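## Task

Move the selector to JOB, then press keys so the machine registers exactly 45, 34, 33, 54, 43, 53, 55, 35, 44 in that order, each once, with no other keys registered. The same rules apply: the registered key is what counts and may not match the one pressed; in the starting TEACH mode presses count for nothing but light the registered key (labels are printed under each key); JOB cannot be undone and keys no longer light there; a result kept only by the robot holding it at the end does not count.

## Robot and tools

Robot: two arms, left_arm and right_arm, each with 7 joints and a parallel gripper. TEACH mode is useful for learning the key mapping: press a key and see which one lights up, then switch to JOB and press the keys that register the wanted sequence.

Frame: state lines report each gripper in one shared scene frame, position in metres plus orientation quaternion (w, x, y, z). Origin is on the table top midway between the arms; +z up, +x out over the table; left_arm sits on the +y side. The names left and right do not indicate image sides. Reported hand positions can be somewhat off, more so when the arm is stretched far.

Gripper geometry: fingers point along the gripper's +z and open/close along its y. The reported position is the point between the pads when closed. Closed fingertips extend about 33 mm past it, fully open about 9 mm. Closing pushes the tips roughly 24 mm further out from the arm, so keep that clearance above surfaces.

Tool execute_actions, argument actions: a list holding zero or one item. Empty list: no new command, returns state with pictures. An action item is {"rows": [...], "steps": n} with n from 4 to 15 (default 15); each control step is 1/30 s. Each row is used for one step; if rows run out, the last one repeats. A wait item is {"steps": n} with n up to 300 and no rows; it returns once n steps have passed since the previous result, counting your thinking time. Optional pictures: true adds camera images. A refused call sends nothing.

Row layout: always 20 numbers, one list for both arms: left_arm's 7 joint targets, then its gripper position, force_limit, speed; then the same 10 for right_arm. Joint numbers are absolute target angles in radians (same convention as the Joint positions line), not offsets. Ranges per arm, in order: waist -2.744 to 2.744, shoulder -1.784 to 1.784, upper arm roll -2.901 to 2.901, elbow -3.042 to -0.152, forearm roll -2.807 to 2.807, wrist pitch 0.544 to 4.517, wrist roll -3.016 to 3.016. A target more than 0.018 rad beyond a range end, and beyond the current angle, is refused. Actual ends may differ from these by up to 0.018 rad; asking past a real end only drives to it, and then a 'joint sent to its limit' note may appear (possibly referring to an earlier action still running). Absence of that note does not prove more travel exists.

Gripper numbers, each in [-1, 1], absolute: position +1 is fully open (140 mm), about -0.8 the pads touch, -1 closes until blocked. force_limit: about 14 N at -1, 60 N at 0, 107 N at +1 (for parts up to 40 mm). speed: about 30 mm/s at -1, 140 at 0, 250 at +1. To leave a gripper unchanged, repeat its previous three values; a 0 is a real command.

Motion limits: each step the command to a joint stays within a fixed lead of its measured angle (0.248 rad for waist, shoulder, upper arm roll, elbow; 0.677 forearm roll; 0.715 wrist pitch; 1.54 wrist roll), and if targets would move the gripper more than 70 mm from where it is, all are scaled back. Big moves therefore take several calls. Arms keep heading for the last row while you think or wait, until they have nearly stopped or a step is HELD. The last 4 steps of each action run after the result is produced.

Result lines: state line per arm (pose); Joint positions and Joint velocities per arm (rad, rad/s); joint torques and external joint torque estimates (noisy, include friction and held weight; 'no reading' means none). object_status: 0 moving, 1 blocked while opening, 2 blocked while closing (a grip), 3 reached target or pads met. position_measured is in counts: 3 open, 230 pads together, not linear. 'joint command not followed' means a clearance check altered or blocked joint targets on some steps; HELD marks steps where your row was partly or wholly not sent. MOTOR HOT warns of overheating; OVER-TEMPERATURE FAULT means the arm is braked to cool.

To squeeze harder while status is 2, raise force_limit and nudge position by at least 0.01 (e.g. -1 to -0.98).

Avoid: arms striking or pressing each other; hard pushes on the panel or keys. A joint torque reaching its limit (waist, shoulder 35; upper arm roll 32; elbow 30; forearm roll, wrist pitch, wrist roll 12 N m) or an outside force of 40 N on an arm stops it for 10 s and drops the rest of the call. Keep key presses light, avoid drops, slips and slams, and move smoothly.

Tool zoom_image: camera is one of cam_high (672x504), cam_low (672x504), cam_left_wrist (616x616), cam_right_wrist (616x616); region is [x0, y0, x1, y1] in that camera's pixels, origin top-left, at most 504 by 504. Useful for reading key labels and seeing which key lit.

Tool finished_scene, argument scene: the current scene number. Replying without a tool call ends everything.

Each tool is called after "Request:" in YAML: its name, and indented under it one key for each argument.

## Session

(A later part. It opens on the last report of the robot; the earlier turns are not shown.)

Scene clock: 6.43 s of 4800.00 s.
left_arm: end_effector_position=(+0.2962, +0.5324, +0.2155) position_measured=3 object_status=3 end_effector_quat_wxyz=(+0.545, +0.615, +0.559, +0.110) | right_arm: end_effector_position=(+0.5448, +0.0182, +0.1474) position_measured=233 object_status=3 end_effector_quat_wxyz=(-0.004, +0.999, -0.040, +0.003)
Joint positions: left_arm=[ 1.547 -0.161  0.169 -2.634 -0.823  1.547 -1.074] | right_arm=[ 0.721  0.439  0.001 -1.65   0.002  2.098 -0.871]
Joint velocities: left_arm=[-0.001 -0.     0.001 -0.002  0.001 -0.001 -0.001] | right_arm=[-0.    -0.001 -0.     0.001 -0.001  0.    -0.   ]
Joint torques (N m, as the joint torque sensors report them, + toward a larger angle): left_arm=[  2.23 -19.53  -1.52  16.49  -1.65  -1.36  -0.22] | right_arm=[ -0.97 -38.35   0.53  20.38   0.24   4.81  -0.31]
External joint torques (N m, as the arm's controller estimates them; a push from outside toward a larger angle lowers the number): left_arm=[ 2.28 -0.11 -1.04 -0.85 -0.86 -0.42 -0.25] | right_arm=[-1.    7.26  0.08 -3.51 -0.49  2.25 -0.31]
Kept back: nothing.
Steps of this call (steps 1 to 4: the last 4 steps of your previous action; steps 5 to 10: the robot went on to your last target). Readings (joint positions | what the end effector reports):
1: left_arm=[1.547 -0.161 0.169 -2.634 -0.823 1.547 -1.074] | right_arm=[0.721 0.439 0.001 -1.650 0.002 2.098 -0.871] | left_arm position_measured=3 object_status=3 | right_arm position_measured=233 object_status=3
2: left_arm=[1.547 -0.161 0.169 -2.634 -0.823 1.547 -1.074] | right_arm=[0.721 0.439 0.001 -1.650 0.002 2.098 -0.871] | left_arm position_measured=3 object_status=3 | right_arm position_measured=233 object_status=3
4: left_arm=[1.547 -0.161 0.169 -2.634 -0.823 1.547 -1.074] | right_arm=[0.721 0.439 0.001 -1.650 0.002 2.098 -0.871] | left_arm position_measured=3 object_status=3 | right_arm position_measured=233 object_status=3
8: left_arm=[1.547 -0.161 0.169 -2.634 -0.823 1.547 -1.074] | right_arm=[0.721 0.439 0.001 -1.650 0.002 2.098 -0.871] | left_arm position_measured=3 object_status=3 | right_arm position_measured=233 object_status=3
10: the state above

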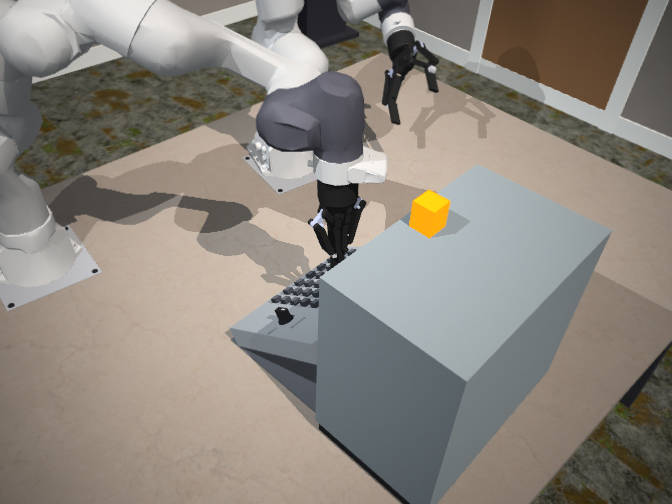

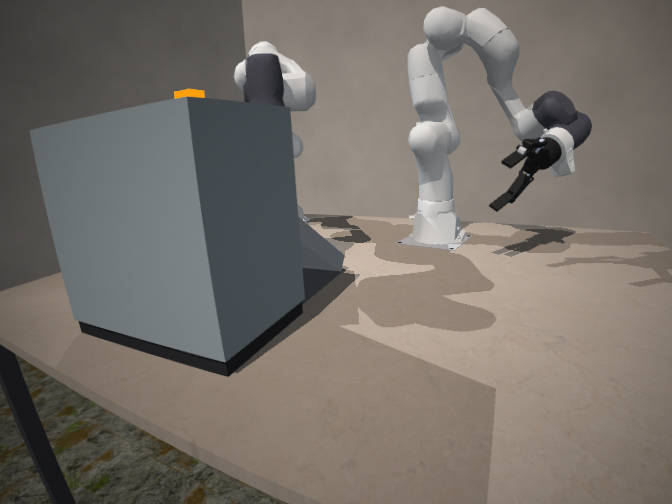

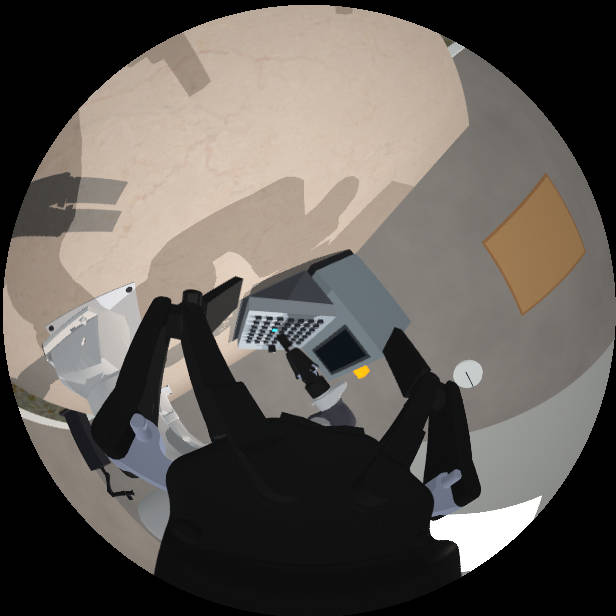

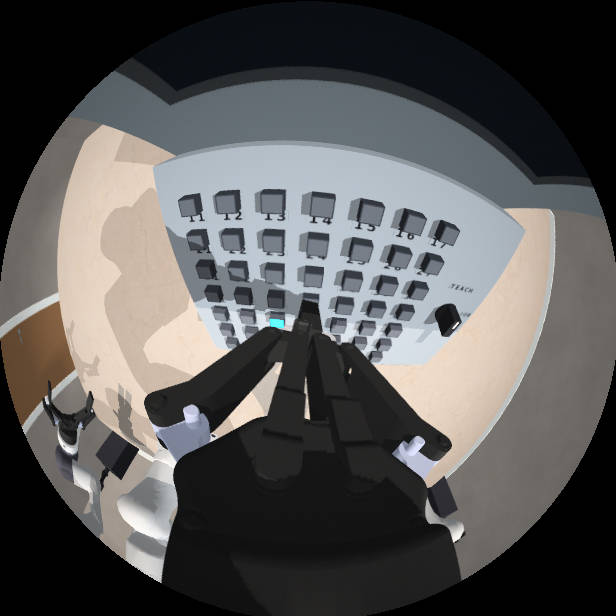

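Request:
execute_actions:
  actions:
    - {"rows":[[1.549,-0.162,0.167,-2.636,-0.826,1.544,-1.079,1,0,0,0.7194,0.41,0,-1.55,0,1.95,-0.876,-1,0,1],[1.549,-0.162,0.167,-2.636,-0.826,1.544,-1.079,1,0,0,0.7194,0.41,0,-1.55,0,1.95,-0.876,-1,0,1],[1.549,-0.162,0.167,-2.636,-0.826,1.544,-1.079,1,0,0,0.7194,0.41,0,-1.55,0,1.95,-0.876,-1,0,1],[1.549,-0.162,0.167,-2.636,-0.826,1.544,-1.079,1,0,0,0.7194,0.41,0,-1.55,0,1.95,-0.876,-1,0,1],[1.549,-0.162,0.167,-2.636,-0.826,1.544,-1.079,1,0,0,0.7194,0.41,0,-1.55,0,1.95,-0.876,-1,0,1],[1.549,-0.162,0.167,-2.636,-0.826,1.544,-1.079,1,0,0,0.7194,0.41,0,-1.55,0,1.95,-0.876,-1,0,1],[1.549,-0.162,0.167,-2.636,-0.826,1.544,-1.079,1,0,0,0.7194,0.41,0,-1.55,0,1.95,-0.876,-1,0,1],[1.549,-0.162,0.167,-2.636,-0.826,1.544,-1.079,1,0,0,0.695,0.485,0,-1.42,0,1.905,-0.9,-1,0,1]],"steps":15}

Request:
execute_actions:
  actions:
    - {"steps":14}

Request:
execute_actions:
  actions:
    - {"rows":[[1.549,-0.162,0.167,-2.636,-0.826,1.544,-1.079,1,0,0,0.695,0.499,0,-1.46,0,1.97,-0.9,-1,0,1],[1.549,-0.162,0.167,-2.636,-0.826,1.544,-1.079,1,0,0,0.695,0.499,0,-1.46,0,1.97,-0.9,-1,0,1],[1.549,-0.162,0.167,-2.636,-0.826,1.544,-1.079,1,0,0,0.695,0.499,0,-1.46,0,1.97,-0.9,-1,0,1],[1.549,-0.162,0.167,-2.636,-0.826,1.544,-1.079,1,0,0,0.695,0.499,0,-1.46,0,1.99,-0.9,-1,0,1],[1.549,-0.162,0.167,-2.636,-0.826,1.544,-1.079,1,0,0,0.695,0.505,0,-1.476,0,2.005,-0.9,-1,0,1],[1.549,-0.162,0.167,-2.636,-0.826,1.544,-1.079,1,0,0,0.695,0.505,0,-1.476,0,2.005,-0.9,-1,0,1],[1.549,-0.162,0.167,-2.636,-0.826,1.544,-1.079,1,0,0,0.695,0.509,0,-1.488,0,2.01,-0.9,-1,0,1],[1.549,-0.162,0.167,-2.636,-0.826,1.544,-1.079,1,0,0,0.695,0.509,0,-1.488,0,2.01,-0.9,-1,0,1],[1.549,-0.162,0.167,-2.636,-0.826,1.544,-1.079,1,0,0,0.695,0.513,0,-1.499,0,2.012,-0.9,-1,0,1]],"steps":15}

Request:
execute_actions:
  actions:
    - {"steps":10}
  pictures: true

Request:
zoom_image:
  camera: "cam_right_wrist"
  region: [160,160,480,400]

Scene clock: 7.97 s of 4800.00 s.
left_arm: end_effector_position=(+0.2962, +0.5324, +0.2155) position_measured=3 object_status=3 end_effector_quat_wxyz=(+0.545, +0.615, +0.559, +0.110) | right_arm: end_effector_position=(+0.5759, +0.0270, +0.2144) position_measured=233 object_status=3 end_effector_quat_wxyz=(-0.013, +0.999, -0.043, +0.014)
Joint positions: left_arm=[ 1.547 -0.161  0.169 -2.634 -0.823  1.547 -1.074] | right_arm=[ 0.704  0.463  0.002 -1.446  0.002  1.947 -0.879]
Joint velocities: left_arm=[-0.     0.001  0.001  0.     0.001  0.     0.001] | right_arm=[-0.122  0.261 -0.028  0.328 -0.    -0.223 -0.05 ]
Joint torques (N m, as the joint torque sensors report them, + toward a larger angle): left_arm=[  2.07 -19.39  -1.44  17.24  -1.6   -1.39  -0.24] | right_arm=[  1.36 -48.23   1.26  23.8    0.37   1.85  -0.39]
External joint torques (N m, as the arm's controller estimates them; a push from outside toward a larger angle lowers the number): left_arm=[ 2.02  0.07 -1.06 -0.17 -0.81 -0.47 -0.27] | right_arm=[-0.63 -1.1  -0.66  0.84 -0.43 -0.38 -0.39]
Steps of this call (steps 1 to 15: the robot went on to your last target; steps 16 to 35: nothing new was sent; steps 36 to 46: the first 11 steps of this action). Readings (joint positions | what the end effector reports):
36: left_arm=[1.547 -0.161 0.169 -2.634 -0.823 1.547 -1.074] | right_arm=[0.721 0.442 0.001 -1.631 0.002 2.072 -0.871] | left_arm position_measured=3 object_status=3 | right_arm position_measured=233 object_status=3
37: left_arm=[1.547 -0.161 0.169 -2.634 -0.823 1.547 -1.074] | right_arm=[0.721 0.440 0.001 -1.608 0.002 2.049 -0.871] | left_arm position_measured=3 object_status=3 | right_arm position_measured=233 object_status=3
39: left_arm=[1.547 -0.161 0.169 -2.634 -0.823 1.547 -1.074] | right_arm=[0.721 0.423 0.001 -1.575 0.002 2.018 -0.871] | left_arm position_measured=3 object_status=3 | right_arm position_measured=233 object_status=3
43: left_arm=[1.547 -0.161 0.169 -2.634 -0.823 1.547 -1.074] | right_arm=[0.718 0.421 0.003 -1.516 0.002 1.974 -0.873] | left_arm position_measured=3 object_status=3 | right_arm position_measured=233 object_status=3
46: the state above

Scene clock: 8.43 s of 4800.00 s.
left_arm: end_effector_position=(+0.2962, +0.5324, +0.2155) position_measured=3 object_status=3 end_effector_quat_wxyz=(+0.545, +0.615, +0.559, +0.110) | right_arm: end_effector_position=(+0.5759, +0.0171, +0.2073) position_measured=233 object_status=3 end_effector_quat_wxyz=(-0.002, +0.999, -0.043, +0.001)
Joint positions: left_arm=[ 1.547 -0.161  0.169 -2.634 -0.823  1.547 -1.074] | right_arm=[ 0.695  0.485 -0.    -1.422  0.002  1.909 -0.891]
Joint velocities: left_arm=[-0.    -0.001 -0.001  0.    -0.002  0.001 -0.002] | right_arm=[-0.     0.    -0.     0.002 -0.001 -0.014 -0.012]
Joint torques (N m, as the joint torque sensors report them, + toward a larger angle): left_arm=[  1.68 -19.31  -1.38  16.3   -1.64  -1.36  -0.26] | right_arm=[ -0.04 -49.08   1.45  26.46   0.34   2.32  -0.32]
External joint torques (N m, as the arm's controller estimates them; a push from outside toward a larger angle lowers the number): left_arm=[ 1.66  0.22 -0.97 -1.12 -0.84 -0.44 -0.29] | right_arm=[-0.18 -1.78  0.9   2.04 -0.46 -0.22 -0.32]
Kept back: nothing.
Steps of this call (steps 1 to 4: the last 4 steps of your previous action; steps 5 to 14: the robot went on to your last target). Readings (joint positions | what the end effector reports):
1: left_arm=[1.547 -0.161 0.169 -2.634 -0.823 1.547 -1.074] | right_arm=[0.701 0.470 0.002 -1.438 0.002 1.940 -0.881] | left_arm position_measured=3 object_status=3 | right_arm position_measured=233 object_status=3
2: left_arm=[1.547 -0.161 0.169 -2.634 -0.823 1.547 -1.074] | right_arm=[0.698 0.476 0.001 -1.432 0.002 1.934 -0.882] | left_arm position_measured=3 object_status=3 | right_arm position_measured=233 object_status=3
4: left_arm=[1.547 -0.161 0.169 -2.634 -0.823 1.547 -1.074] | right_arm=[0.695 0.482 0.000 -1.427 0.002 1.925 -0.884] | left_arm position_measured=3 object_status=3 | right_arm position_measured=233 object_status=3
8: left_arm=[1.547 -0.161 0.169 -2.634 -0.823 1.547 -1.074] | right_arm=[0.695 0.485 -0.000 -1.423 0.002 1.915 -0.888] | left_arm position_measured=3 object_status=3 | right_arm position_measured=233 object_status=3
14: the state above

Scene clock: 8.80 s of 4800.00 s.
left_arm: end_effector_position=(+0.2962, +0.5324, +0.2155) position_measured=3 object_status=3 end_effector_quat_wxyz=(+0.545, +0.615, +0.559, +0.110) | right_arm: end_effector_position=(+0.5726, +0.0150, +0.1652) position_measured=233 object_status=3 end_effector_quat_wxyz=(+0.002, +0.999, -0.041, -0.004)
Joint positions: left_arm=[ 1.547 -0.161  0.169 -2.634 -0.823  1.547 -1.074] | right_arm=[ 0.695  0.509  0.    -1.49   0.002  1.991 -0.894]
Joint velocities: left_arm=[ 0.    -0.001 -0.001 -0.    -0.     0.    -0.002] | right_arm=[ 0.01  -0.081 -0.001 -0.034  0.     0.008 -0.001]
Joint torques (N m, as the joint torque sensors report them, + toward a larger angle): left_arm=[  2.4  -19.52  -0.94  16.23  -1.61  -1.35  -0.25] | right_arm=[ -0.63 -41.54   1.23  20.56   0.31   5.68  -0.33]
External joint torques (N m, as the arm's controller estimates them; a push from outside toward a larger angle lowers the number): left_arm=[ 2.41 -0.02 -0.5  -1.19 -0.81 -0.43 -0.28] | right_arm=[ -0.94  19.55   0.03 -11.85  -0.64   0.52  -0.28]
Steps of this call (steps 1 to 11: the first 11 steps of this action). Readings (joint positions | what the end effector reports):
1: left_arm=[1.547 -0.161 0.169 -2.634 -0.823 1.547 -1.074] | right_arm=[0.695 0.484 -0.000 -1.429 0.002 1.920 -0.892] | left_arm position_measured=3 object_status=3 | right_arm position_measured=233 object_status=3
2: left_arm=[1.547 -0.161 0.169 -2.634 -0.823 1.547 -1.074] | right_arm=[0.695 0.485 -0.000 -1.437 0.002 1.929 -0.892] | left_arm position_measured=3 object_status=3 | right_arm position_measured=233 object_status=3
4: left_arm=[1.547 -0.161 0.169 -2.634 -0.823 1.547 -1.074] | right_arm=[0.695 0.493 -0.000 -1.449 0.002 1.945 -0.892] | left_arm position_measured=3 object_status=3 | right_arm position_measured=233 object_status=3
8: left_arm=[1.547 -0.161 0.169 -2.634 -0.823 1.547 -1.074] | right_arm=[0.695 0.505 -0.000 -1.476 0.002 1.978 -0.893] | left_arm position_measured=3 object_status=3 | right_arm position_measured=233 object_status=3
11: the state above

Scene clock: 9.13 s of 4800.00 s.
left_arm: end_effector_position=(+0.2962, +0.5324, +0.2155) position_measured=3 object_status=3 end_effector_quat_wxyz=(+0.545, +0.615, +0.559, +0.110) | right_arm: end_effector_position=(+0.5733, +0.0157, +0.1660) position_measured=233 object_status=3 end_effector_quat_wxyz=(-0.000, +0.999, -0.041, -0.001)
Joint positions: left_arm=[ 1.547 -0.161  0.169 -2.634 -0.823  1.547 -1.074] | right_arm=[ 0.695  0.505  0.    -1.495  0.002  1.998 -0.894]
Joint velocities: left_arm=[ 0.001  0.     0.001  0.001  0.    -0.002 -0.   ] | right_arm=[-0.    -0.002 -0.    -0.    -0.     0.002 -0.002]
Joint torques (N m, as the joint torque sensors report them, + toward a larger angle): left_arm=[  2.02 -19.59  -1.74  16.71  -1.66  -1.43  -0.27] | right_arm=[ -0.23 -44.36   1.26  22.83   0.31   4.81  -0.35]
External joint torques (N m, as the arm's controller estimates them; a push from outside toward a larger angle lowers the number): left_arm=[ 2.03 -0.11 -1.31 -0.68 -0.87 -0.5  -0.3 ] | right_arm=[-0.17  3.61  0.84 -1.53 -0.45  2.25 -0.35]
Kept back: nothing.
Steps of this call (steps 1 to 4: the last 4 steps of your previous action; steps 5 to 10: the robot went on to your last target). Readings (joint positions | what the end effector reports):
1: left_arm=[1.547 -0.161 0.169 -2.634 -0.823 1.547 -1.074] | right_arm=[0.695 0.507 0.000 -1.491 0.002 1.993 -0.894] | left_arm position_measured=3 object_status=3 | right_arm position_measured=233 object_status=3
2: left_arm=[1.547 -0.161 0.169 -2.634 -0.823 1.547 -1.074] | right_arm=[0.695 0.507 0.000 -1.492 0.002 1.995 -0.894] | left_arm position_measured=3 object_status=3 | right_arm position_measured=233 object_status=3
4: left_arm=[1.547 -0.161 0.169 -2.634 -0.823 1.547 -1.074] | right_arm=[0.695 0.506 0.000 -1.494 0.002 1.997 -0.894] | left_arm position_measured=3 object_status=3 | right_arm position_measured=233 object_status=3
8: left_arm=[1.547 -0.161 0.169 -2.634 -0.823 1.547 -1.074] | right_arm=[0.695 0.505 0.000 -1.495 0.002 1.998 -0.894] | left_arm position_measured=3 object_status=3 | right_arm position_measured=233 object_status=3
10: the state above

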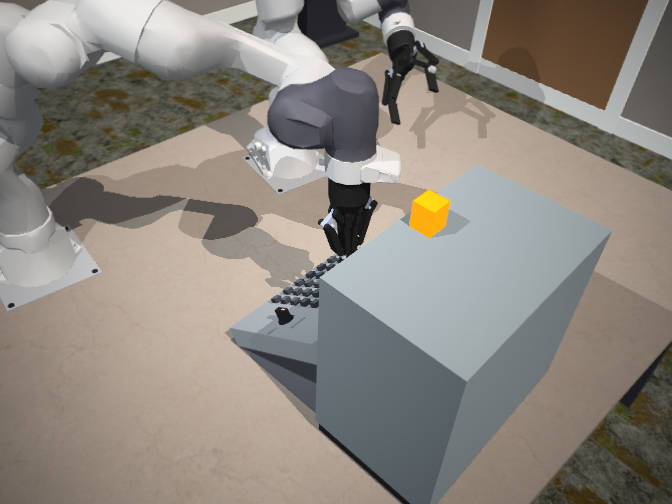

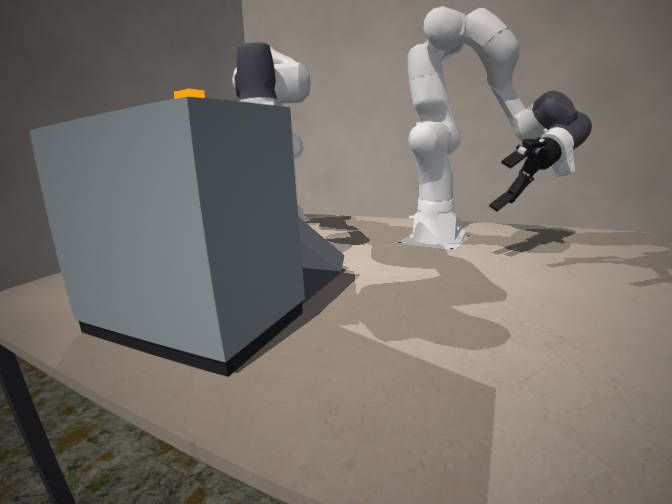

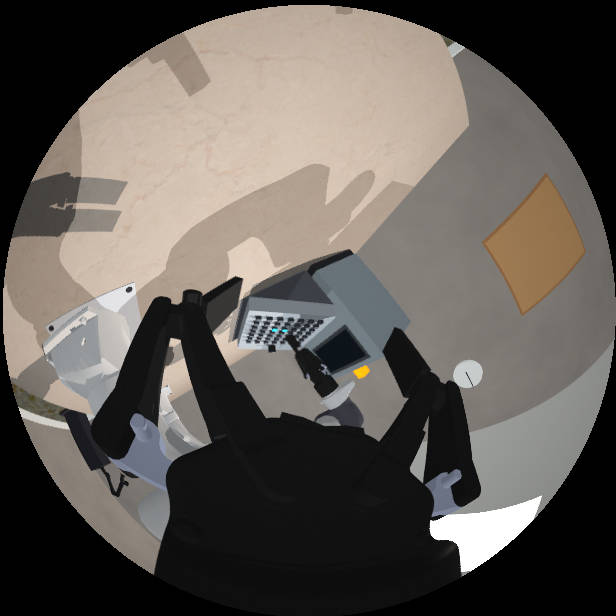

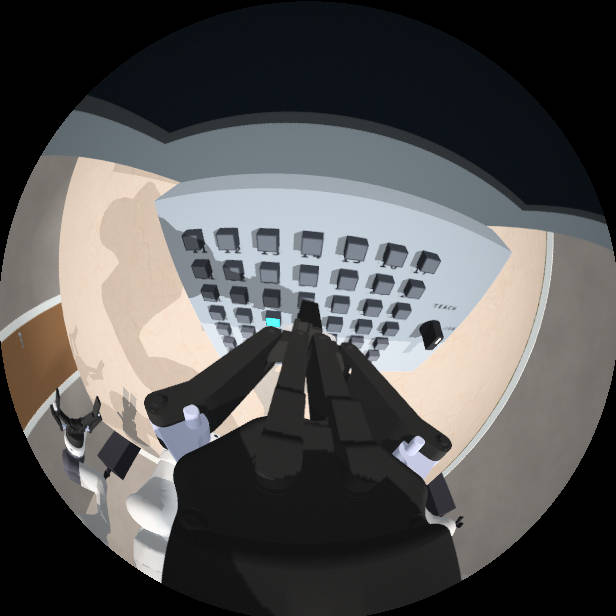

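Region (160, 160, 480, 400) of cam_right_wrist's 616x616 image, scaled by 1.575, with more detail than that image has; it fills the top 378 rows of this view, and the rest is white.

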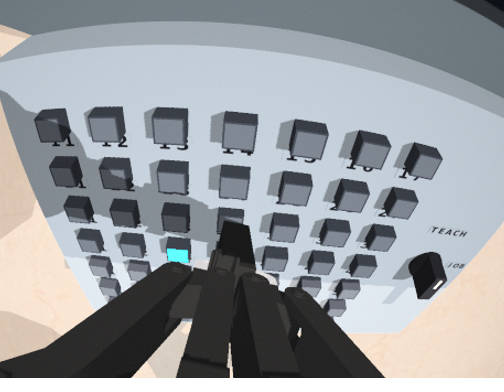

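Request:
execute_actions:
  actions:
    - {"rows":[[1.549,-0.162,0.167,-2.636,-0.826,1.544,-1.079,1,0,0,0.695,0.475,0,-1.39,0,1.86,-0.9,-1,0,1],[1.549,-0.162,0.167,-2.636,-0.826,1.544,-1.079,1,0,0,0.695,0.475,0,-1.39,0,1.86,-0.9,-1,0,1],[1.549,-0.162,0.167,-2.636,-0.826,1.544,-1.079,1,0,0,0.695,0.475,0,-1.39,0,1.86,-0.9,-1,0,1],[1.549,-0.162,0.167,-2.636,-0.826,1.544,-1.079,1,0,0,0.695,0.475,0,-1.39,0,1.86,-0.9,-1,0,1],[1.549,-0.162,0.167,-2.636,-0.826,1.544,-1.079,1,0,0,0.695,0.475,0,-1.39,0,1.86,-0.9,-1,0,1],[1.549,-0.162,0.167,-2.636,-0.826,1.544,-1.079,1,0,0,0.695,0.475,0,-1.39,0,1.86,-0.9,-1,0,1],[1.549,-0.162,0.167,-2.636,-0.826,1.544,-1.079,1,0,0,0.695,0.475,0,-1.39,0,1.86,-0.9,-1,0,1],[1.549,-0.162,0.167,-2.636,-0.826,1.544,-1.079,1,0,0,0.598,0.448,0,-1.404,0,1.852,-0.997,-1,0,1]],"steps":15}

Request:
execute_actions:
  actions:
    - {"steps":16}

Request:
execute_actions:
  actions:
    - {"rows":[[1.549,-0.162,0.167,-2.636,-0.826,1.544,-1.079,1,0,0,0.598,0.462,0,-1.444,0,1.915,-0.997,-1,0,1],[1.549,-0.162,0.167,-2.636,-0.826,1.544,-1.079,1,0,0,0.598,0.462,0,-1.444,0,1.915,-0.997,-1,0,1],[1.549,-0.162,0.167,-2.636,-0.826,1.544,-1.079,1,0,0,0.598,0.462,0,-1.444,0,1.915,-0.997,-1,0,1],[1.549,-0.162,0.167,-2.636,-0.826,1.544,-1.079,1,0,0,0.598,0.466,0,-1.456,0,1.935,-0.997,-1,0,1],[1.549,-0.162,0.167,-2.636,-0.826,1.544,-1.079,1,0,0,0.598,0.466,0,-1.456,0,1.945,-0.997,-1,0,1],[1.549,-0.162,0.167,-2.636,-0.826,1.544,-1.079,1,0,0,0.598,0.469,0,-1.466,0,1.95,-0.997,-1,0,1],[1.549,-0.162,0.167,-2.636,-0.826,1.544,-1.079,1,0,0,0.598,0.469,0,-1.466,0,1.955,-0.997,-1,0,1],[1.549,-0.162,0.167,-2.636,-0.826,1.544,-1.079,1,0,0,0.598,0.472,0,-1.475,0,1.955,-0.997,-1,0,1],[1.549,-0.162,0.167,-2.636,-0.826,1.544,-1.079,1,0,0,0.598,0.472,0,-1.475,0,1.955,-0.997,-1,0,1],[1.549,-0.162,0.167,-2.636,-0.826,1.544,-1.079,1,0,0,0.598,0.476,0,-1.484,0,1.96,-0.997,-1,0,1]],"steps":15}

Request:
execute_actions:
  actions:
    - {"steps":10}
  pictures: true

Request:
zoom_image:
  camera: "cam_right_wrist"
  region: [130,160,450,400]

Scene clock: 10.10 s of 4800.00 s.
left_arm: end_effector_position=(+0.2962, +0.5324, +0.2155) position_measured=3 object_status=3 end_effector_quat_wxyz=(+0.545, +0.615, +0.559, +0.110) | right_arm: end_effector_position=(+0.5990, -0.0174, +0.2394) position_measured=233 object_status=3 end_effector_quat_wxyz=(-0.009, +0.998, -0.054, +0.009)
Joint positions: left_arm=[ 1.547 -0.161  0.169 -2.634 -0.823  1.547 -1.074] | right_arm=[ 0.629  0.45   0.006 -1.398  0.002  1.875 -0.928]
Joint velocities: left_arm=[-0.002  0.001  0.     0.     0.     0.    -0.   ] | right_arm=[-0.486 -0.067 -0.135 -0.017  0.001 -0.118 -0.209]
Joint torques (N m, as the joint torque sensors report them, + toward a larger angle): left_arm=[  2.03 -19.54  -1.54  16.25  -1.62  -1.38  -0.21] | right_arm=[  4.64 -45.88   3.89  22.31   0.37   2.17  -0.41]
External joint torques (N m, as the arm's controller estimates them; a push from outside toward a larger angle lowers the number): left_arm=[ 2.01 -0.07 -1.13 -1.15 -0.83 -0.46 -0.24] | right_arm=[-1.69 -1.93 -1.05 -0.77 -0.52 -0.25 -0.4 ]
Steps of this call (steps 1 to 15: the robot went on to your last target; steps 16 to 18: nothing new was sent; steps 19 to 29: the first 11 steps of this action). Readings (joint positions | what the end effector reports):
19: left_arm=[1.547 -0.161 0.169 -2.634 -0.823 1.547 -1.074] | right_arm=[0.695 0.509 0.000 -1.474 0.002 1.974 -0.894] | left_arm position_measured=3 object_status=3 | right_arm position_measured=233 object_status=3
20: left_arm=[1.547 -0.161 0.169 -2.634 -0.823 1.547 -1.074] | right_arm=[0.695 0.507 0.000 -1.451 0.002 1.952 -0.894] | left_arm position_measured=3 object_status=3 | right_arm position_measured=233 object_status=3
22: left_arm=[1.547 -0.161 0.169 -2.634 -0.823 1.547 -1.074] | right_arm=[0.695 0.489 0.000 -1.417 0.002 1.923 -0.894] | left_arm position_measured=3 object_status=3 | right_arm position_measured=233 object_status=3
26: left_arm=[1.547 -0.161 0.169 -2.634 -0.823 1.547 -1.074] | right_arm=[0.683 0.463 0.009 -1.394 0.002 1.891 -0.903] | left_arm position_measured=3 object_status=3 | right_arm position_measured=233 object_status=3
29: the state above

Scene clock: 10.63 s of 4800.00 s.
left_arm: end_effector_position=(+0.2962, +0.5324, +0.2155) position_measured=3 object_status=3 end_effector_quat_wxyz=(+0.545, +0.615, +0.559, +0.110) | right_arm: end_effector_position=(+0.6067, -0.0459, +0.2374) position_measured=233 object_status=3 end_effector_quat_wxyz=(-0.002, +0.999, -0.048, +0.002)
Joint positions: left_arm=[ 1.547 -0.161  0.169 -2.634 -0.823  1.547 -1.074] | right_arm=[ 0.596  0.448 -0.002 -1.402  0.002  1.855 -0.98 ]
Joint velocities: left_arm=[ 0.     0.001 -0.001  0.002 -0.001 -0.    -0.001] | right_arm=[-0.     0.001 -0.001  0.     0.001 -0.005 -0.038]
Joint torques (N m, as the joint torque sensors report them, + toward a larger angle): left_arm=[  1.63 -19.42  -1.37  17.01  -1.67  -1.37  -0.33] | right_arm=[  0.86 -48.01   2.64  24.17   0.45   2.33  -0.18]
External joint torques (N m, as the arm's controller estimates them; a push from outside toward a larger angle lowers the number): left_arm=[ 1.62  0.06 -0.95 -0.46 -0.88 -0.45 -0.36] | right_arm=[ 0.83 -1.73  2.23 -0.25 -0.36 -0.21 -0.18]
Kept back: nothing.
Steps of this call (steps 1 to 4: the last 4 steps of your previous action; steps 5 to 16: the robot went on to your last target). Readings (joint positions | what the end effector reports):
1: left_arm=[1.547 -0.161 0.169 -2.634 -0.823 1.547 -1.074] | right_arm=[0.615 0.449 0.002 -1.399 0.002 1.871 -0.935] | left_arm position_measured=3 object_status=3 | right_arm position_measured=233 object_status=3
2: left_arm=[1.547 -0.161 0.169 -2.634 -0.823 1.547 -1.074] | right_arm=[0.604 0.448 -0.002 -1.400 0.002 1.868 -0.940] | left_arm position_measured=3 object_status=3 | right_arm position_measured=233 object_status=3
4: left_arm=[1.547 -0.161 0.169 -2.634 -0.823 1.547 -1.074] | right_arm=[0.593 0.448 -0.006 -1.401 0.002 1.864 -0.950] | left_arm position_measured=3 object_status=3 | right_arm position_measured=233 object_status=3
8: left_arm=[1.547 -0.161 0.169 -2.634 -0.823 1.547 -1.074] | right_arm=[0.593 0.448 -0.004 -1.402 0.002 1.858 -0.965] | left_arm position_measured=3 object_status=3 | right_arm position_measured=233 object_status=3
16: the state above

Scene clock: 11.00 s of 4800.00 s.
left_arm: end_effector_position=(+0.2962, +0.5324, +0.2155) position_measured=3 object_status=3 end_effector_quat_wxyz=(+0.545, +0.615, +0.559, +0.110) | right_arm: end_effector_position=(+0.6038, -0.0475, +0.1920) position_measured=233 object_status=3 end_effector_quat_wxyz=(+0.003, +0.999, -0.044, -0.005)
Joint positions: left_arm=[ 1.547 -0.161  0.169 -2.634 -0.823  1.547 -1.074] | right_arm=[ 0.596  0.474 -0.002 -1.475  0.002  1.937 -0.988]
Joint velocities: left_arm=[ 0.    -0.001  0.001 -0.001 -0.    -0.     0.   ] | right_arm=[-0.     0.049 -0.    -0.109 -0.     0.119 -0.012]
Joint torques (N m, as the joint torque sensors report them, + toward a larger angle): left_arm=[  1.83 -19.18  -1.85  16.86  -1.58  -1.44  -0.3 ] | right_arm=[  0.96 -50.27   2.66  24.78   0.47   3.06  -0.37]
External joint torques (N m, as the arm's controller estimates them; a push from outside toward a larger angle lowers the number): left_arm=[ 1.82  0.33 -1.43 -0.52 -0.79 -0.51 -0.33] | right_arm=[ 0.84 -1.31  2.15 -0.84 -0.34  0.39 -0.37]
Steps of this call (steps 1 to 11: the first 11 steps of this action). Readings (joint positions | what the end effector reports):
1: left_arm=[1.547 -0.161 0.169 -2.634 -0.823 1.547 -1.074] | right_arm=[0.596 0.446 -0.002 -1.410 0.002 1.865 -0.982] | left_arm position_measured=3 object_status=3 | right_arm position_measured=233 object_status=3
2: left_arm=[1.547 -0.161 0.169 -2.634 -0.823 1.547 -1.074] | right_arm=[0.596 0.448 -0.002 -1.419 0.002 1.874 -0.983] | left_arm position_measured=3 object_status=3 | right_arm position_measured=233 object_status=3
4: left_arm=[1.547 -0.161 0.169 -2.634 -0.823 1.547 -1.074] | right_arm=[0.596 0.455 -0.002 -1.435 0.002 1.890 -0.984] | left_arm position_measured=3 object_status=3 | right_arm position_measured=233 object_status=3
8: left_arm=[1.547 -0.161 0.169 -2.634 -0.823 1.547 -1.074] | right_arm=[0.596 0.468 -0.002 -1.461 0.002 1.922 -0.987] | left_arm position_measured=3 object_status=3 | right_arm position_measured=233 object_status=3
11: the state above

Scene clock: 11.33 s of 4800.00 s.
left_arm: end_effector_position=(+0.2962, +0.5324, +0.2155) position_measured=3 object_status=3 end_effector_quat_wxyz=(+0.545, +0.615, +0.559, +0.110) | right_arm: end_effector_position=(+0.6054, -0.0466, +0.1882) position_measured=233 object_status=3 end_effector_quat_wxyz=(+0.001, +0.999, -0.043, -0.003)
Joint positions: left_arm=[ 1.547 -0.161  0.169 -2.634 -0.823  1.547 -1.074] | right_arm=[ 0.596  0.476 -0.002 -1.482  0.002  1.953 -0.99 ]
Joint velocities: left_arm=[ 0.001 -0.    -0.002 -0.002  0.001  0.    -0.001] | right_arm=[ 0.    -0.003  0.002 -0.     0.001  0.014 -0.003]
Joint torques (N m, as the joint torque sensors report them, + toward a larger angle): left_arm=[  2.13 -19.34  -1.48  16.89  -1.67  -1.4   -0.25] | right_arm=[  0.83 -49.05   2.44  23.98   0.44   3.22  -0.29]
External joint torques (N m, as the arm's controller estimates them; a push from outside toward a larger angle lowers the number): left_arm=[ 2.15  0.1  -1.03 -0.43 -0.88 -0.46 -0.28] | right_arm=[ 0.7  -2.    1.92 -0.31 -0.35  0.72 -0.29]
Kept back: nothing.
Steps of this call (steps 1 to 4: the last 4 steps of your previous action; steps 5 to 10: the robot went on to your last target). Readings (joint positions | what the end effector reports):
1: left_arm=[1.547 -0.161 0.169 -2.634 -0.823 1.547 -1.074] | right_arm=[0.596 0.475 -0.002 -1.478 0.002 1.941 -0.989] | left_arm position_measured=3 object_status=3 | right_arm position_measured=233 object_status=3
2: left_arm=[1.547 -0.161 0.169 -2.634 -0.823 1.547 -1.074] | right_arm=[0.596 0.476 -0.002 -1.480 0.002 1.944 -0.989] | left_arm position_measured=3 object_status=3 | right_arm position_measured=233 object_status=3
4: left_arm=[1.547 -0.161 0.169 -2.634 -0.823 1.547 -1.074] | right_arm=[0.596 0.477 -0.002 -1.482 0.002 1.948 -0.989] | left_arm position_measured=3 object_status=3 | right_arm position_measured=233 object_status=3
8: left_arm=[1.547 -0.161 0.169 -2.634 -0.823 1.547 -1.074] | right_arm=[0.596 0.476 -0.002 -1.482 0.002 1.952 -0.990] | left_arm position_measured=3 object_status=3 | right_arm position_measured=233 object_status=3
10: the state above

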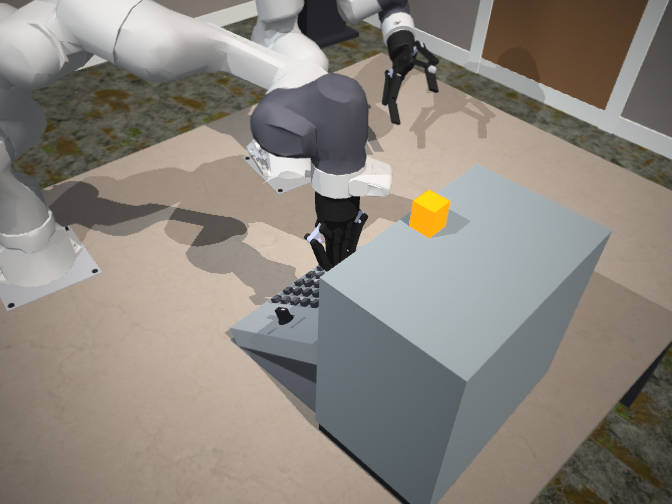

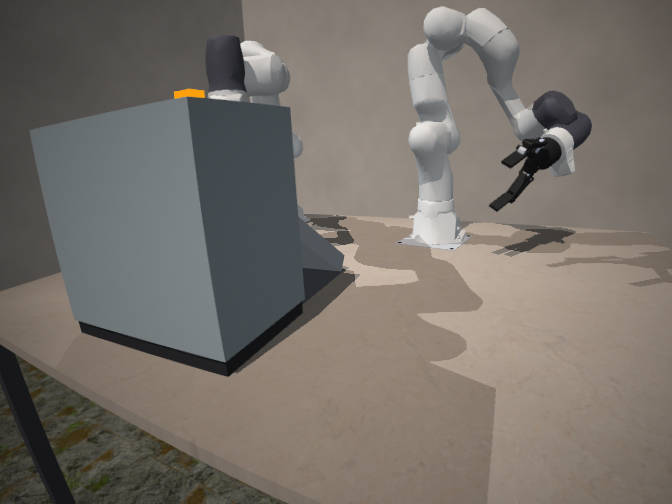

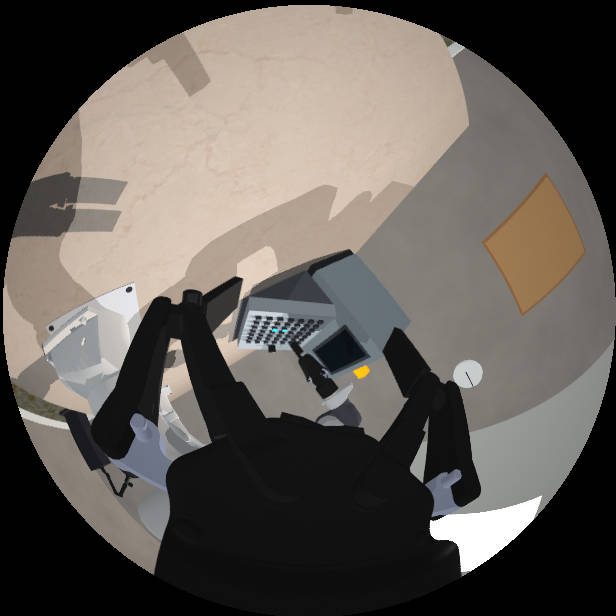

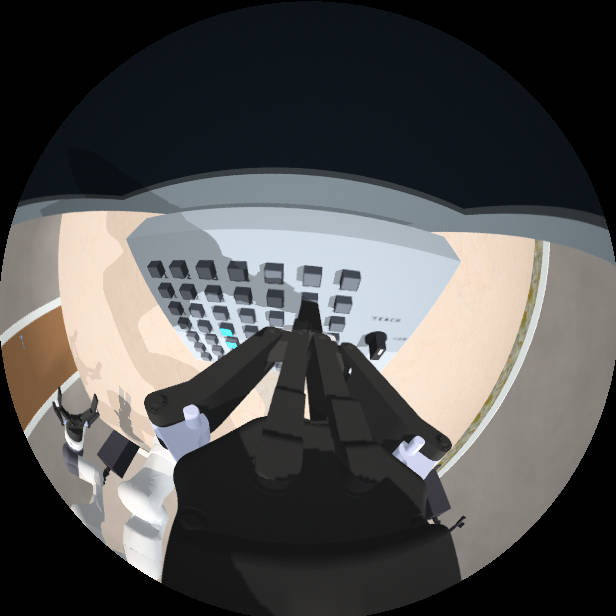

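Region (130, 160, 450, 400) of cam_right_wrist's 616x616 image, scaled by 1.575, with more detail than that image has; it fills the top 378 rows of this view, and the rest is white.

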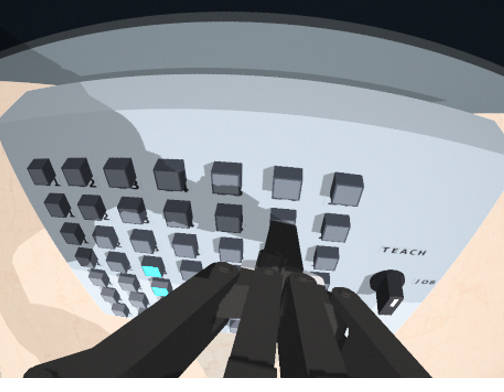

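Request:
execute_actions:
  actions:
    - {"rows":[[1.549,-0.162,0.167,-2.636,-0.826,1.544,-1.079,1,0,0,0.601,0.452,0,-1.515,0,1.975,-0.994,-1,0,1],[1.549,-0.162,0.167,-2.636,-0.826,1.544,-1.079,1,0,0,0.601,0.452,0,-1.515,0,1.975,-0.994,-1,0,1],[1.549,-0.162,0.167,-2.636,-0.826,1.544,-1.079,1,0,0,0.601,0.452,0,-1.515,0,1.97,-0.994,-1,0,1],[1.549,-0.162,0.167,-2.636,-0.826,1.544,-1.079,1,0,0,0.601,0.452,0,-1.515,0,1.967,-0.994,-1,0,1],[1.549,-0.162,0.167,-2.636,-0.826,1.544,-1.079,1,0,0,0.601,0.452,0,-1.515,0,1.967,-0.994,-1,0,1],[1.549,-0.162,0.167,-2.636,-0.826,1.544,-1.079,1,0,0,0.601,0.452,0,-1.515,0,1.967,-0.994,-1,0,1],[1.549,-0.162,0.167,-2.636,-0.826,1.544,-1.079,1,0,0,0.601,0.452,0,-1.515,0,1.967,-0.994,-1,0,1],[1.549,-0.162,0.167,-2.636,-0.826,1.544,-1.079,1,0,0,0.601,0.455,0,-1.523,0,1.985,-0.994,-1,0,1],[1.549,-0.162,0.167,-2.636,-0.826,1.544,-1.079,1,0,0,0.601,0.455,0,-1.523,0,1.985,-0.994,-1,0,1],[1.549,-0.162,0.167,-2.636,-0.826,1.544,-1.079,1,0,0,0.601,0.458,0,-1.531,0,1.99,-0.994,-1,0,1]],"steps":15}

Request:
execute_actions:
  actions:
    - {"steps":12}
  pictures: true

Request:
zoom_image:
  camera: "cam_right_wrist"
  region: [130,160,450,400]

Scene clock: 12.33 s of 4800.00 s.
left_arm: end_effector_position=(+0.2962, +0.5324, +0.2155) position_measured=3 object_status=3 end_effector_quat_wxyz=(+0.545, +0.615, +0.559, +0.110) | right_arm: end_effector_position=(+0.6003, -0.0474, +0.1868) position_measured=233 object_status=3 end_effector_quat_wxyz=(-0.000, +0.999, -0.041, -0.000)
Joint positions: left_arm=[ 1.547 -0.161  0.169 -2.634 -0.823  1.547 -1.074] | right_arm=[ 0.599  0.454 -0.002 -1.522  0.002  1.976 -0.991]
Joint velocities: left_arm=[ 0.     0.001  0.    -0.     0.     0.     0.001] | right_arm=[-0.001  0.033 -0.001 -0.088 -0.     0.072 -0.   ]
Joint torques (N m, as the joint torque sensors report them, + toward a larger angle): left_arm=[  2.04 -19.12  -1.48  17.01  -1.67  -1.32  -0.25] | right_arm=[  1.14 -46.65   2.38  24.75   0.44   2.91  -0.2 ]
External joint torques (N m, as the arm's controller estimates them; a push from outside toward a larger angle lowers the number): left_arm=[ 2.04  0.28 -1.06 -0.36 -0.89 -0.4  -0.28] | right_arm=[ 1.3  -0.73  2.11  0.53 -0.33  0.39 -0.2 ]
Steps of this call (steps 1 to 19: the robot went on to your last target; steps 20 to 30: the first 11 steps of this action). Readings (joint positions | what the end effector reports):
20: left_arm=[1.547 -0.161 0.169 -2.634 -0.823 1.547 -1.074] | right_arm=[0.597 0.471 -0.002 -1.491 0.002 1.958 -0.991] | left_arm position_measured=3 object_status=3 | right_arm position_measured=233 object_status=3
21: left_arm=[1.547 -0.161 0.169 -2.634 -0.823 1.547 -1.074] | right_arm=[0.597 0.465 -0.002 -1.499 0.002 1.961 -0.991] | left_arm position_measured=3 object_status=3 | right_arm position_measured=233 object_status=3
23: left_arm=[1.547 -0.161 0.169 -2.634 -0.823 1.547 -1.074] | right_arm=[0.598 0.458 -0.002 -1.507 0.002 1.963 -0.991] | left_arm position_measured=3 object_status=3 | right_arm position_measured=233 object_status=3
27: left_arm=[1.547 -0.161 0.169 -2.634 -0.823 1.547 -1.074] | right_arm=[0.599 0.453 -0.002 -1.513 0.002 1.967 -0.991] | left_arm position_measured=3 object_status=3 | right_arm position_measured=233 object_status=3
30: the state above

Scene clock: 12.73 s of 4800.00 s.
left_arm: end_effector_position=(+0.2962, +0.5324, +0.2155) position_measured=3 object_status=3 end_effector_quat_wxyz=(+0.545, +0.615, +0.559, +0.110) | right_arm: end_effector_position=(+0.5999, -0.0476, +0.1825) position_measured=233 object_status=3 end_effector_quat_wxyz=(-0.000, +0.999, -0.041, -0.001)
Joint positions: left_arm=[ 1.547 -0.161  0.169 -2.634 -0.823  1.547 -1.074] | right_arm=[ 0.599  0.456 -0.002 -1.529  0.002  1.984 -0.991]
Joint velocities: left_arm=[-0.001  0.    -0.    -0.    -0.    -0.001  0.002] | right_arm=[-0.     0.002 -0.     0.     0.     0.002  0.002]
Joint torques (N m, as the joint torque sensors report them, + toward a larger angle): left_arm=[  2.18 -19.46  -1.35  16.68  -1.64  -1.37  -0.18] | right_arm=[  1.17 -47.02   2.37  23.51   0.44   3.34  -0.17]
External joint torques (N m, as the arm's controller estimates them; a push from outside toward a larger angle lowers the number): left_arm=[ 2.22  0.   -0.89 -0.71 -0.85 -0.44 -0.21] | right_arm=[ 1.1  -0.78  1.91 -0.66 -0.33  0.82 -0.17]
Kept back: nothing.
Steps of this call (steps 1 to 4: the last 4 steps of your previous action; steps 5 to 12: the robot went on to your last target). Readings (joint positions | what the end effector reports):
1: left_arm=[1.547 -0.161 0.169 -2.634 -0.823 1.547 -1.074] | right_arm=[0.599 0.455 -0.002 -1.525 0.002 1.978 -0.991] | left_arm position_measured=3 object_status=3 | right_arm position_measured=233 object_status=3
2: left_arm=[1.547 -0.161 0.169 -2.634 -0.823 1.547 -1.074] | right_arm=[0.599 0.456 -0.002 -1.526 0.002 1.980 -0.991] | left_arm position_measured=3 object_status=3 | right_arm position_measured=233 object_status=3
4: left_arm=[1.547 -0.161 0.169 -2.634 -0.823 1.547 -1.074] | right_arm=[0.599 0.456 -0.002 -1.528 0.002 1.982 -0.991] | left_arm position_measured=3 object_status=3 | right_arm position_measured=233 object_status=3
8: left_arm=[1.547 -0.161 0.169 -2.634 -0.823 1.547 -1.074] | right_arm=[0.599 0.456 -0.002 -1.529 0.002 1.984 -0.991] | left_arm position_measured=3 object_status=3 | right_arm position_measured=233 object_status=3
12: the state above

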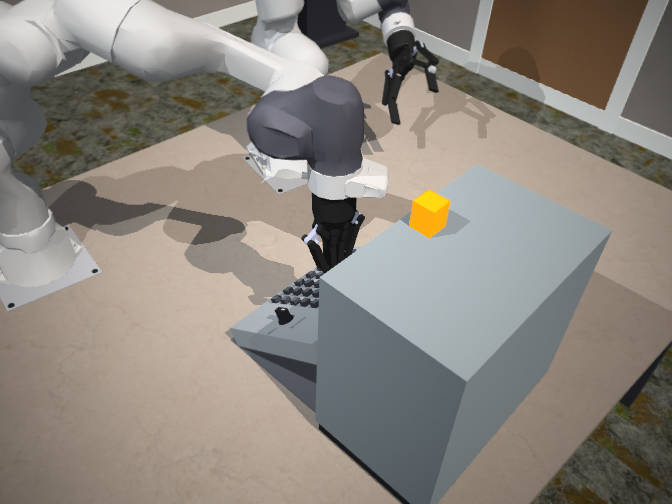

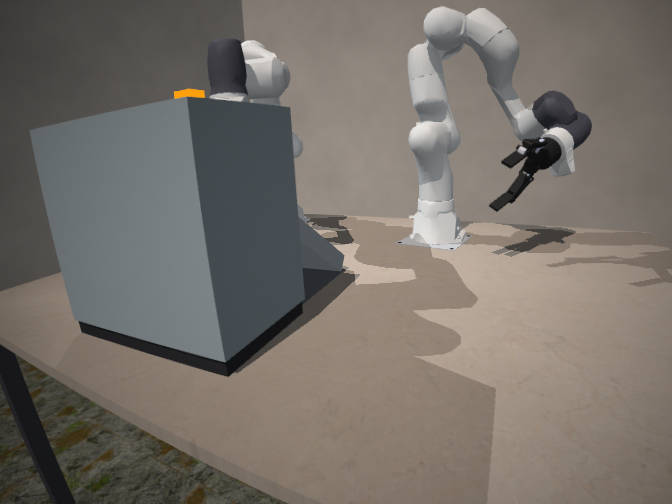

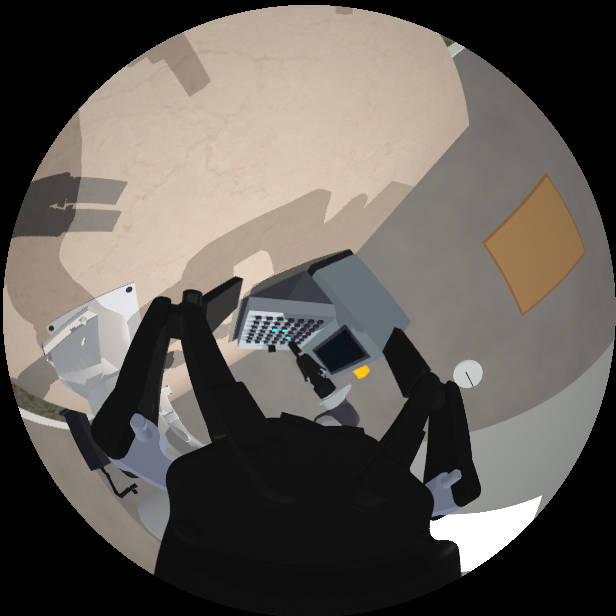

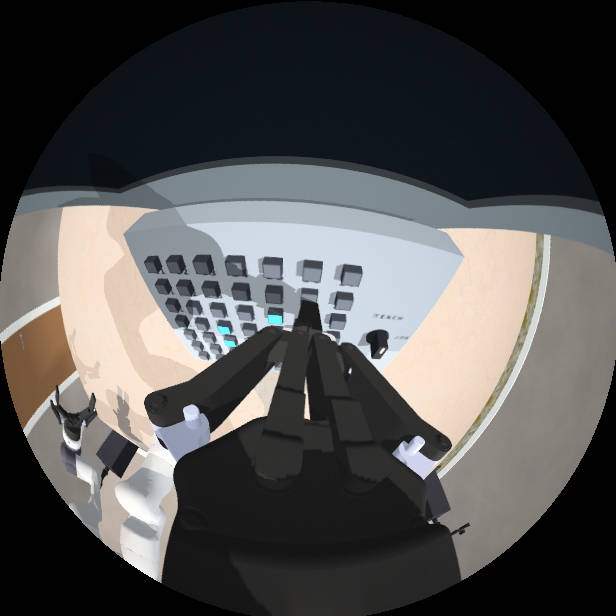

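Region (130, 160, 450, 400) of cam_right_wrist's 616x616 image, scaled by 1.575, with more detail than that image has; it fills the top 378 rows of this view, and the rest is white.

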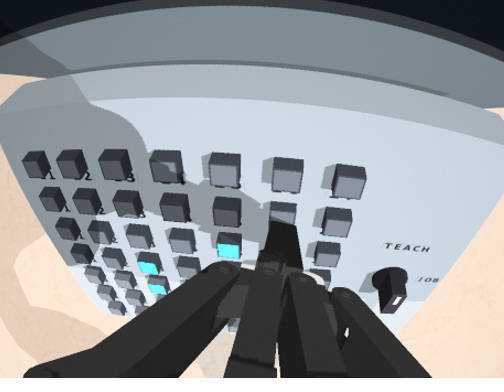

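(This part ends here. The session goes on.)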